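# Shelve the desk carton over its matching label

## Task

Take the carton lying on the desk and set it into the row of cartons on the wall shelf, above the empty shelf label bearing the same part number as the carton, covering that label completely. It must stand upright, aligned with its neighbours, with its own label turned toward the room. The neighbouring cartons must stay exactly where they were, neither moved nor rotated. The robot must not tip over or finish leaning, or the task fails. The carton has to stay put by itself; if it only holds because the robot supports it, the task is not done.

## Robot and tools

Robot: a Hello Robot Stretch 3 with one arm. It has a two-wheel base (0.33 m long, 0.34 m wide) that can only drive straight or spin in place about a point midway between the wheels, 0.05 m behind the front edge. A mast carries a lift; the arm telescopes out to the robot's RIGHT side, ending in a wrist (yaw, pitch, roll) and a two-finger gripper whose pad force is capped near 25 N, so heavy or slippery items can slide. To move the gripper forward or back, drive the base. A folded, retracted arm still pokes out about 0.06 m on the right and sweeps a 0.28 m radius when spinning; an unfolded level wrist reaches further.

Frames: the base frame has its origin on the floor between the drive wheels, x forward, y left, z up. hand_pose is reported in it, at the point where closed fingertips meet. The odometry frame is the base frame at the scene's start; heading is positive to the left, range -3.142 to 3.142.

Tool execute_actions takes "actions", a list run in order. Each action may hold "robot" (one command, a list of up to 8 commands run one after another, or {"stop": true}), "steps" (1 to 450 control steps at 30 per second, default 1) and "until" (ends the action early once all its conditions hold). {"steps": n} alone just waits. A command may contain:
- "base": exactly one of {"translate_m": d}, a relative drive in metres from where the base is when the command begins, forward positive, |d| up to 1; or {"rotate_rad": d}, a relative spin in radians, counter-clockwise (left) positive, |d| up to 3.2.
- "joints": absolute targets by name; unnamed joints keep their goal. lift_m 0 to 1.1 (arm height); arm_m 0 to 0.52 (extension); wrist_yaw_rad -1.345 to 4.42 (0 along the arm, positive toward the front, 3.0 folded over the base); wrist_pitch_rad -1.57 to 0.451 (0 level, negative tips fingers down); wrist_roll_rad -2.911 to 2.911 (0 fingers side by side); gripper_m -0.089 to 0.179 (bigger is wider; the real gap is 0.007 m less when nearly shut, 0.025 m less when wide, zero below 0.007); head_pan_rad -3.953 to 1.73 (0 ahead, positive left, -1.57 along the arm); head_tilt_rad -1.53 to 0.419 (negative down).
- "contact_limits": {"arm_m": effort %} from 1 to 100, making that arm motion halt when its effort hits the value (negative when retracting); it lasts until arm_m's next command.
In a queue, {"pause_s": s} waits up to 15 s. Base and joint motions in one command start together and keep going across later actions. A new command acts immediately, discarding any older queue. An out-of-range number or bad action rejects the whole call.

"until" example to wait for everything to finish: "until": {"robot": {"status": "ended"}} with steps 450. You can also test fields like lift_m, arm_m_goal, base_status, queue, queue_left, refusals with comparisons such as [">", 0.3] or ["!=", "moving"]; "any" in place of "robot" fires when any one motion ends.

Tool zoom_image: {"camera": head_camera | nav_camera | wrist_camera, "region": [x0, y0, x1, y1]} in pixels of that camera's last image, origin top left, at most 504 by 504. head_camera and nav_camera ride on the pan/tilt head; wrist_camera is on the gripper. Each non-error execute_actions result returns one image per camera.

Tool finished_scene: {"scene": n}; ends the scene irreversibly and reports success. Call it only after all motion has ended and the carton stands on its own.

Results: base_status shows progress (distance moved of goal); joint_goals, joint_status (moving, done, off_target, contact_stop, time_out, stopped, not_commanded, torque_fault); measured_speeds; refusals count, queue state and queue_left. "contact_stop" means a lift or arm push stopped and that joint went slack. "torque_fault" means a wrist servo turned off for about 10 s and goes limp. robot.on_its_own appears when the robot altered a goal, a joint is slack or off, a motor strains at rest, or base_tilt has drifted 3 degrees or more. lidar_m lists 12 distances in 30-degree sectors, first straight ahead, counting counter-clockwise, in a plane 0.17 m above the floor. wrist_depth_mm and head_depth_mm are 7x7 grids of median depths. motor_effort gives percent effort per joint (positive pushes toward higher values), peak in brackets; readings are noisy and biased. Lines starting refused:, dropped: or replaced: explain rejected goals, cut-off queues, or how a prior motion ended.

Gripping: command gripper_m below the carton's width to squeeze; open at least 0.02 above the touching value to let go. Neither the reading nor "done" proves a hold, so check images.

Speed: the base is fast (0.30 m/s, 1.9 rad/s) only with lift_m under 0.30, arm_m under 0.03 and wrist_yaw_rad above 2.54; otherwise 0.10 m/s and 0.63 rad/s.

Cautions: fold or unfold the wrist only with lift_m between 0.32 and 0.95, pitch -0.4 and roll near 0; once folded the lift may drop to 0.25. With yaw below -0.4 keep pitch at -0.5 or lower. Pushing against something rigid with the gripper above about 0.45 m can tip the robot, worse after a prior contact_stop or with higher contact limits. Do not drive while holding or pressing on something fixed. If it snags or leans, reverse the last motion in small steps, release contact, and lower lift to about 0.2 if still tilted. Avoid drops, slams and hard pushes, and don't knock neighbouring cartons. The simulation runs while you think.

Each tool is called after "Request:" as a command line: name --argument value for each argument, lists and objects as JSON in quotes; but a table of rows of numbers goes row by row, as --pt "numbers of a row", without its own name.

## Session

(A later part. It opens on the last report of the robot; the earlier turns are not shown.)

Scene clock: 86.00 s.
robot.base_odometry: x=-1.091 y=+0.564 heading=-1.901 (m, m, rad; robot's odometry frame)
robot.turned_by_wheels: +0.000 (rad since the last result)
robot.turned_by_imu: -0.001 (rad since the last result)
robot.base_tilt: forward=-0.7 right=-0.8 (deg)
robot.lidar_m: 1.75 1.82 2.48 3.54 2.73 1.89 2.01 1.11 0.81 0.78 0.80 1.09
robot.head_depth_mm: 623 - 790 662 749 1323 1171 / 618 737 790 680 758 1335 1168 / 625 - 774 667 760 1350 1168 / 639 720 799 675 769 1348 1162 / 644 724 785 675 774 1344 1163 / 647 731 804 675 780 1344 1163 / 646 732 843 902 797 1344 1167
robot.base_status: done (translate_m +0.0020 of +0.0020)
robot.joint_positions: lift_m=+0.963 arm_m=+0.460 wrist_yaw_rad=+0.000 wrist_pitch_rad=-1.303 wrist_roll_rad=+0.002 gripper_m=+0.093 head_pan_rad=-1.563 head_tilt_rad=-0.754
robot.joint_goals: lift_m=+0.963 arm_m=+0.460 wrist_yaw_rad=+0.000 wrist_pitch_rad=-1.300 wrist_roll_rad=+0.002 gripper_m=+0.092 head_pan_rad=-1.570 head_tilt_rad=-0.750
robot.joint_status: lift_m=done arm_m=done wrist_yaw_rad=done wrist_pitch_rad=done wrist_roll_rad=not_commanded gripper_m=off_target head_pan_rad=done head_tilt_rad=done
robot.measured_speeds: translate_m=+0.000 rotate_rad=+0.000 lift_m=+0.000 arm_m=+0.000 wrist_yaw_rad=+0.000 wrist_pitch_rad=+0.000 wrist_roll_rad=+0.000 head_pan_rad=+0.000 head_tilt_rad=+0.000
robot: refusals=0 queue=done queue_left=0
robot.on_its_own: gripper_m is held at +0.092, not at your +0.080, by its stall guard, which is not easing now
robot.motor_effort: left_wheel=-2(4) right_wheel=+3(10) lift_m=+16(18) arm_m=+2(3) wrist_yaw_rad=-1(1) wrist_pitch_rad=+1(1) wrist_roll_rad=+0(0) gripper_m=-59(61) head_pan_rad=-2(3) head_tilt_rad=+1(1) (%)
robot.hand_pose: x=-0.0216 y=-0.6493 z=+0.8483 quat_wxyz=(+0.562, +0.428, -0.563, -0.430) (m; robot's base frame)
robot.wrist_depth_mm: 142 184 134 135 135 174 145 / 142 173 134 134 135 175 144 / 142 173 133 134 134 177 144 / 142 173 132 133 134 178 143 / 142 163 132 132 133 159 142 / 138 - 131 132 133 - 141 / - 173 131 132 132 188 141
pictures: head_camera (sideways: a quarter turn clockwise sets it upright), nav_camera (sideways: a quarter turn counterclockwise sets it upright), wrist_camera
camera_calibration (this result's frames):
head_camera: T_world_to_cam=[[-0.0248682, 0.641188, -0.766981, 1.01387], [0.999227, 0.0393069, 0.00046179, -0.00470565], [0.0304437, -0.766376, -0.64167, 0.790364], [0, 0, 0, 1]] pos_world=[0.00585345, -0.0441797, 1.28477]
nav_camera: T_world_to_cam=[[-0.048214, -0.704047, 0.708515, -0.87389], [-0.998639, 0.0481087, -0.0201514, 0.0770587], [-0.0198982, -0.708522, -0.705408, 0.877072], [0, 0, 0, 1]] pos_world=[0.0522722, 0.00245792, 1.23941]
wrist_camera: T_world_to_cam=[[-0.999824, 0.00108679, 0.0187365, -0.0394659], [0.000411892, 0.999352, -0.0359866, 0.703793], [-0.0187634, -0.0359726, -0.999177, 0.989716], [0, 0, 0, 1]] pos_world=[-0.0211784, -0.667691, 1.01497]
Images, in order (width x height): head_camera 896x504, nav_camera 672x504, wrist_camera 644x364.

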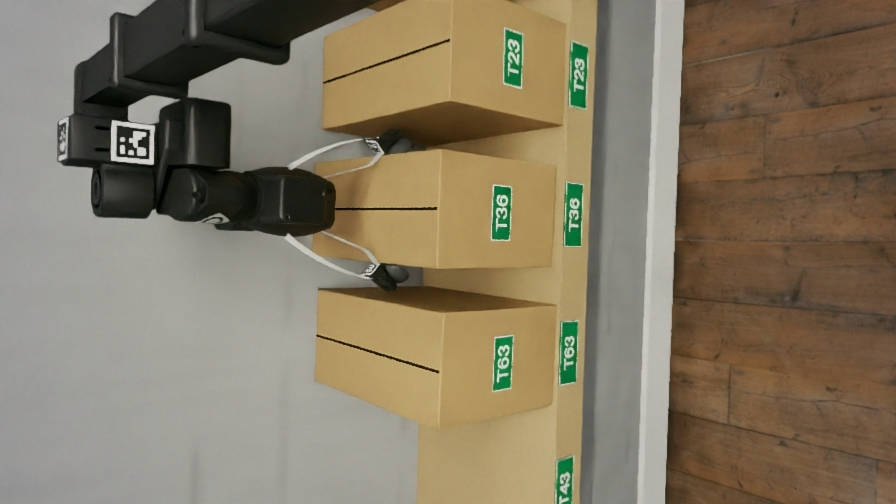

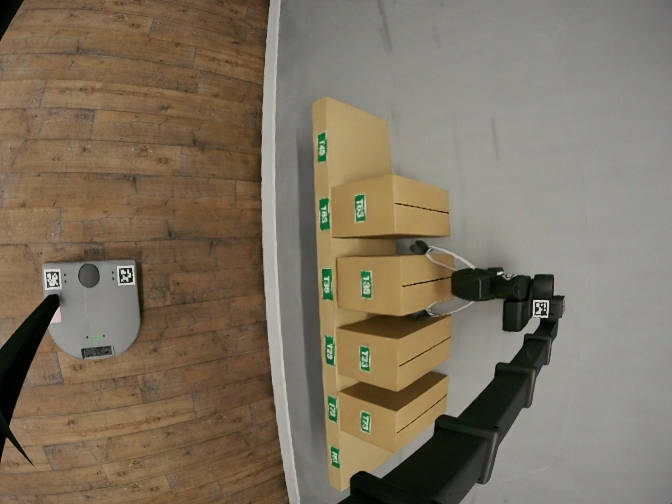

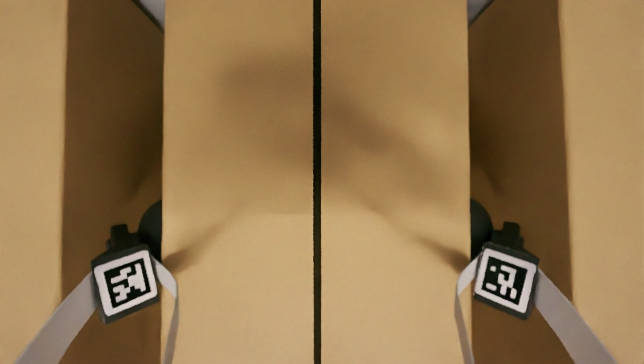

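Request:
execute_actions --actions '[{"robot":{"joints":{"lift_m":0.954}},"steps":100,"until":{"robot":{"status":"ended"}}},{"robot":{"joints":{"gripper_m":0.151}},"steps":150,"until":{"robot":{"status":"ended"}}},{"steps":20}]'

Scene clock: 88.97 s.
robot.base_odometry: x=-1.091 y=+0.564 heading=-1.901 (m, m, rad; robot's odometry frame)
robot.turned_by_wheels: +0.000 (rad since the last result)
robot.turned_by_imu: -0.001 (rad since the last result)
robot.base_tilt: forward=-0.8 right=-0.8 (deg)
robot.lidar_m: 1.76 1.82 2.48 3.55 2.73 1.88 2.01 1.10 0.81 0.78 0.81 1.09
robot.head_depth_mm: 634 - 760 663 752 1326 1171 / 625 743 791 682 761 1337 1171 / 627 - 779 672 760 1348 1162 / 640 722 801 676 769 1338 1164 / 642 725 787 676 776 1338 1166 / 643 729 801 675 780 1350 1167 / 646 731 841 901 800 1343 1160
robot.base_status: done (translate_m +0.0020 of +0.0020)
robot.joint_positions: lift_m=+0.954 arm_m=+0.460 wrist_yaw_rad=+0.000 wrist_pitch_rad=-1.302 wrist_roll_rad=+0.002 gripper_m=+0.151 head_pan_rad=-1.563 head_tilt_rad=-0.754
robot.joint_goals: lift_m=+0.954 arm_m=+0.460 wrist_yaw_rad=+0.000 wrist_pitch_rad=-1.300 wrist_roll_rad=+0.002 gripper_m=+0.151 head_pan_rad=-1.570 head_tilt_rad=-0.750
robot.joint_status: lift_m=done arm_m=done wrist_yaw_rad=done wrist_pitch_rad=done wrist_roll_rad=not_commanded gripper_m=off_target head_pan_rad=done head_tilt_rad=done
robot.measured_speeds: translate_m=+0.000 rotate_rad=+0.000 lift_m=+0.000 arm_m=+0.000 wrist_yaw_rad=+0.000 wrist_pitch_rad=+0.000 wrist_roll_rad=+0.000 head_pan_rad=+0.000 head_tilt_rad=+0.000
robot: refusals=0 queue=done queue_left=0
robot.motor_effort: left_wheel=-3(3) right_wheel=+5(7) lift_m=+16(17) arm_m=+2(2) wrist_yaw_rad=-1(0) wrist_pitch_rad=+0(1) wrist_roll_rad=+0(0) gripper_m=+1(100) head_pan_rad=-2(2) head_tilt_rad=+1(1) (%)
robot.hand_pose: x=-0.0216 y=-0.6496 z=+0.8394 quat_wxyz=(+0.562, +0.428, -0.563, -0.429) (m; robot's base frame)
robot.wrist_depth_mm: 144 172 132 133 134 174 136 / 145 173 132 132 133 176 135 / 145 173 131 132 133 177 135 / 145 174 131 132 132 178 134 / 145 130 130 131 131 158 133 / - 129 130 130 131 - 133 / 145 173 129 130 130 181 132
pictures: head_camera (sideways: a quarter turn clockwise sets it upright), nav_camera (sideways: a quarter turn counterclockwise sets it upright), wrist_camera
camera_calibration (this result's frames):
head_camera: T_world_to_cam=[[-0.0248679, 0.641119, -0.767038, 1.01394], [0.999227, 0.0393073, 0.000458933, -0.00470193], [0.0304444, -0.766434, -0.641601, 0.790274], [0, 0, 0, 1]] pos_world=[0.00585347, -0.0441813, 1.28478]
nav_camera: T_world_to_cam=[[-0.0482142, -0.703983, 0.708578, -0.873973], [-0.998639, 0.0481065, -0.0201564, 0.0770652], [-0.0198975, -0.708585, -0.705345, 0.87699], [0, 0, 0, 1]] pos_world=[0.0522723, 0.00245232, 1.23941]
wrist_camera: T_world_to_cam=[[-0.999824, 0.00110861, 0.0187348, -0.0392834], [0.00041288, 0.999312, -0.0370989, 0.704663], [-0.018763, -0.0370847, -0.999136, 0.980065], [0, 0, 0, 1]] pos_world=[-0.0211784, -0.667789, 1.0061]
Images, in order (width x height): head_camera 896x504, nav_camera 672x504, wrist_camera 644x364.

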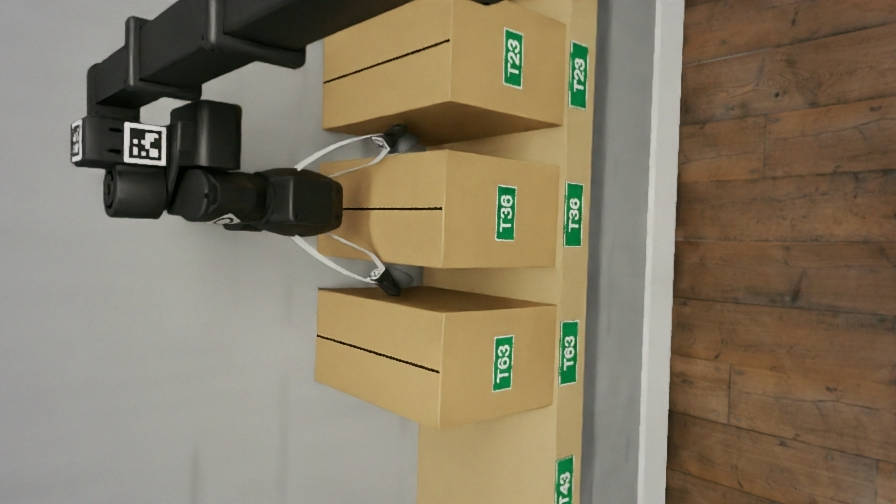

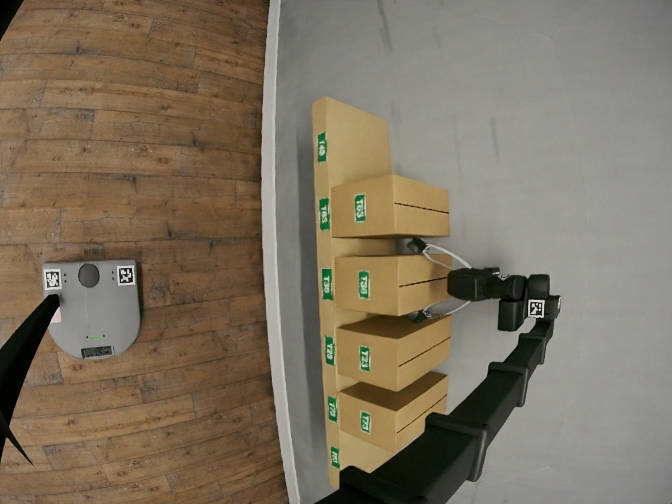

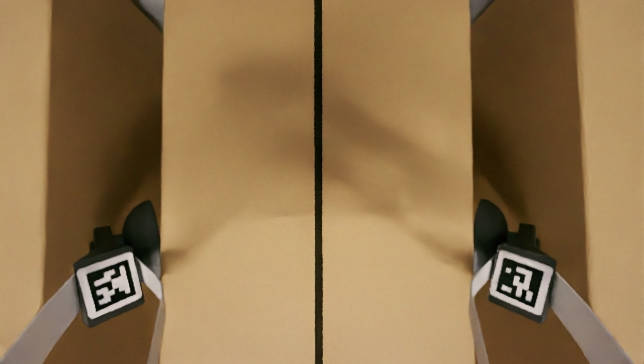

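Request:
execute_actions --actions '[{"robot":{"joints":{"lift_m":1.03}},"steps":200,"until":{"robot":{"status":"ended"}}}]'

Scene clock: 90.87 s.
robot.base_odometry: x=-1.091 y=+0.564 heading=-1.901 (m, m, rad; robot's odometry frame)
robot.turned_by_wheels: +0.000 (rad since the last result)
robot.turned_by_imu: +0.000 (rad since the last result)
robot.base_tilt: forward=-0.8 right=-0.8 (deg)
robot.lidar_m: 1.75 1.82 2.49 3.54 2.73 1.89 2.01 1.11 0.81 0.78 0.80 1.10
robot.head_depth_mm: - 715 792 662 752 1319 1168 / - 719 789 682 758 1340 1160 / - - 791 677 762 1350 1164 / 638 721 796 678 772 1346 1158 / 641 724 789 677 772 1340 1167 / 645 729 805 673 780 1349 1161 / 646 730 841 899 795 1344 1164
robot.base_status: done (translate_m +0.0020 of +0.0020)
robot.joint_positions: lift_m=+1.030 arm_m=+0.460 wrist_yaw_rad=+0.000 wrist_pitch_rad=-1.302 wrist_roll_rad=+0.002 gripper_m=+0.151 head_pan_rad=-1.563 head_tilt_rad=-0.754
robot.joint_goals: lift_m=+1.030 arm_m=+0.460 wrist_yaw_rad=+0.000 wrist_pitch_rad=-1.300 wrist_roll_rad=+0.002 gripper_m=+0.151 head_pan_rad=-1.570 head_tilt_rad=-0.750
robot.joint_status: lift_m=done arm_m=done wrist_yaw_rad=done wrist_pitch_rad=done wrist_roll_rad=not_commanded gripper_m=off_target head_pan_rad=done head_tilt_rad=done
robot.measured_speeds: translate_m=+0.000 rotate_rad=+0.000 lift_m=+0.000 arm_m=+0.000 wrist_yaw_rad=+0.000 wrist_pitch_rad=+0.000 wrist_roll_rad=+0.000 head_pan_rad=+0.000 head_tilt_rad=+0.000
robot: refusals=0 queue=done queue_left=0
robot.motor_effort: left_wheel=-3(3) right_wheel=+4(5) lift_m=+20(21) arm_m=+2(2) wrist_yaw_rad=-1(1) wrist_pitch_rad=+0(0) wrist_roll_rad=+0(0) gripper_m=+0(1) head_pan_rad=-2(2) head_tilt_rad=+1(1) (%)
robot.hand_pose: x=-0.0216 y=-0.6496 z=+0.9151 quat_wxyz=(+0.562, +0.428, -0.563, -0.429) (m; robot's base frame)
robot.wrist_depth_mm: 208 208 210 211 212 213 214 / 207 207 209 210 211 212 213 / 205 207 208 209 210 211 213 / 204 206 208 208 210 211 212 / 204 235 206 207 208 209 211 / 203 235 205 206 207 - 209 / 202 203 205 205 206 208 209
pictures: head_camera (sideways: a quarter turn clockwise sets it upright), nav_camera (sideways: a quarter turn counterclockwise sets it upright), wrist_camera
camera_calibration (this result's frames):
head_camera: T_world_to_cam=[[-0.0248679, 0.641119, -0.767038, 1.01394], [0.999227, 0.0393074, 0.000458937, -0.00470193], [0.0304445, -0.766434, -0.641601, 0.790274], [0, 0, 0, 1]] pos_world=[0.00585348, -0.0441813, 1.28478]
nav_camera: T_world_to_cam=[[-0.0482141, -0.703983, 0.708578, -0.873973], [-0.998639, 0.0481064, -0.0201564, 0.0770652], [-0.0198974, -0.708585, -0.705345, 0.87699], [0, 0, 0, 1]] pos_world=[0.0522723, 0.00245233, 1.23941]
wrist_camera: T_world_to_cam=[[-0.999824, 0.0011087, 0.0187347, -0.0407015], [0.000412968, 0.999312, -0.0370989, 0.707472], [-0.018763, -0.0370847, -0.999136, 1.0557], [0, 0, 0, 1]] pos_world=[-0.0211784, -0.66779, 1.0818]
Images, in order (width x height): head_camera 896x504, nav_camera 672x504, wrist_camera 644x364.

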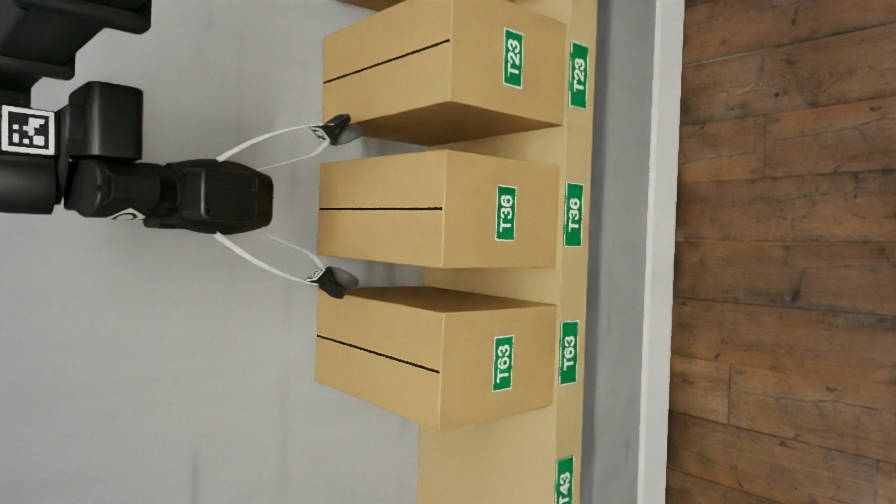

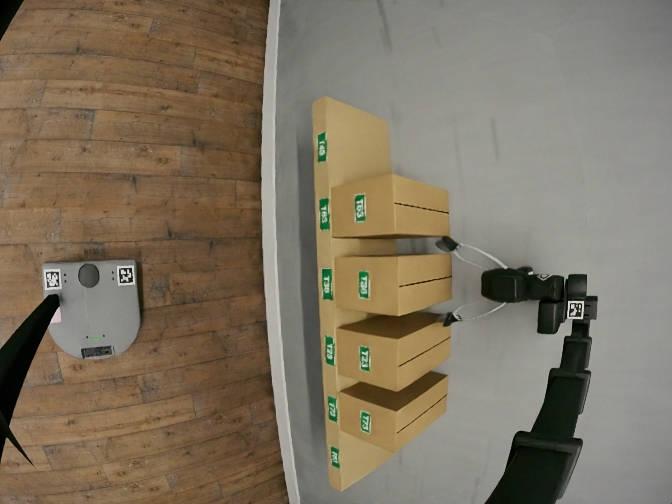

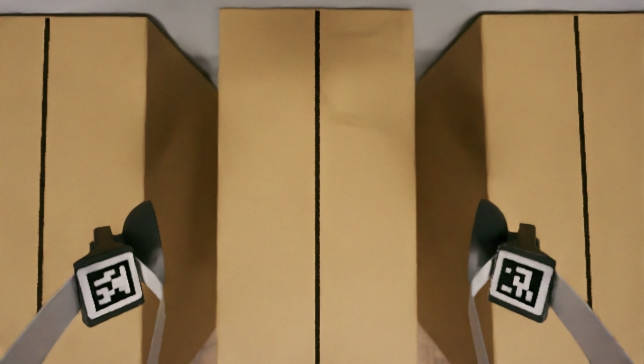

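Request:
finished_scene --scene 2

The scene is finished: the task was done.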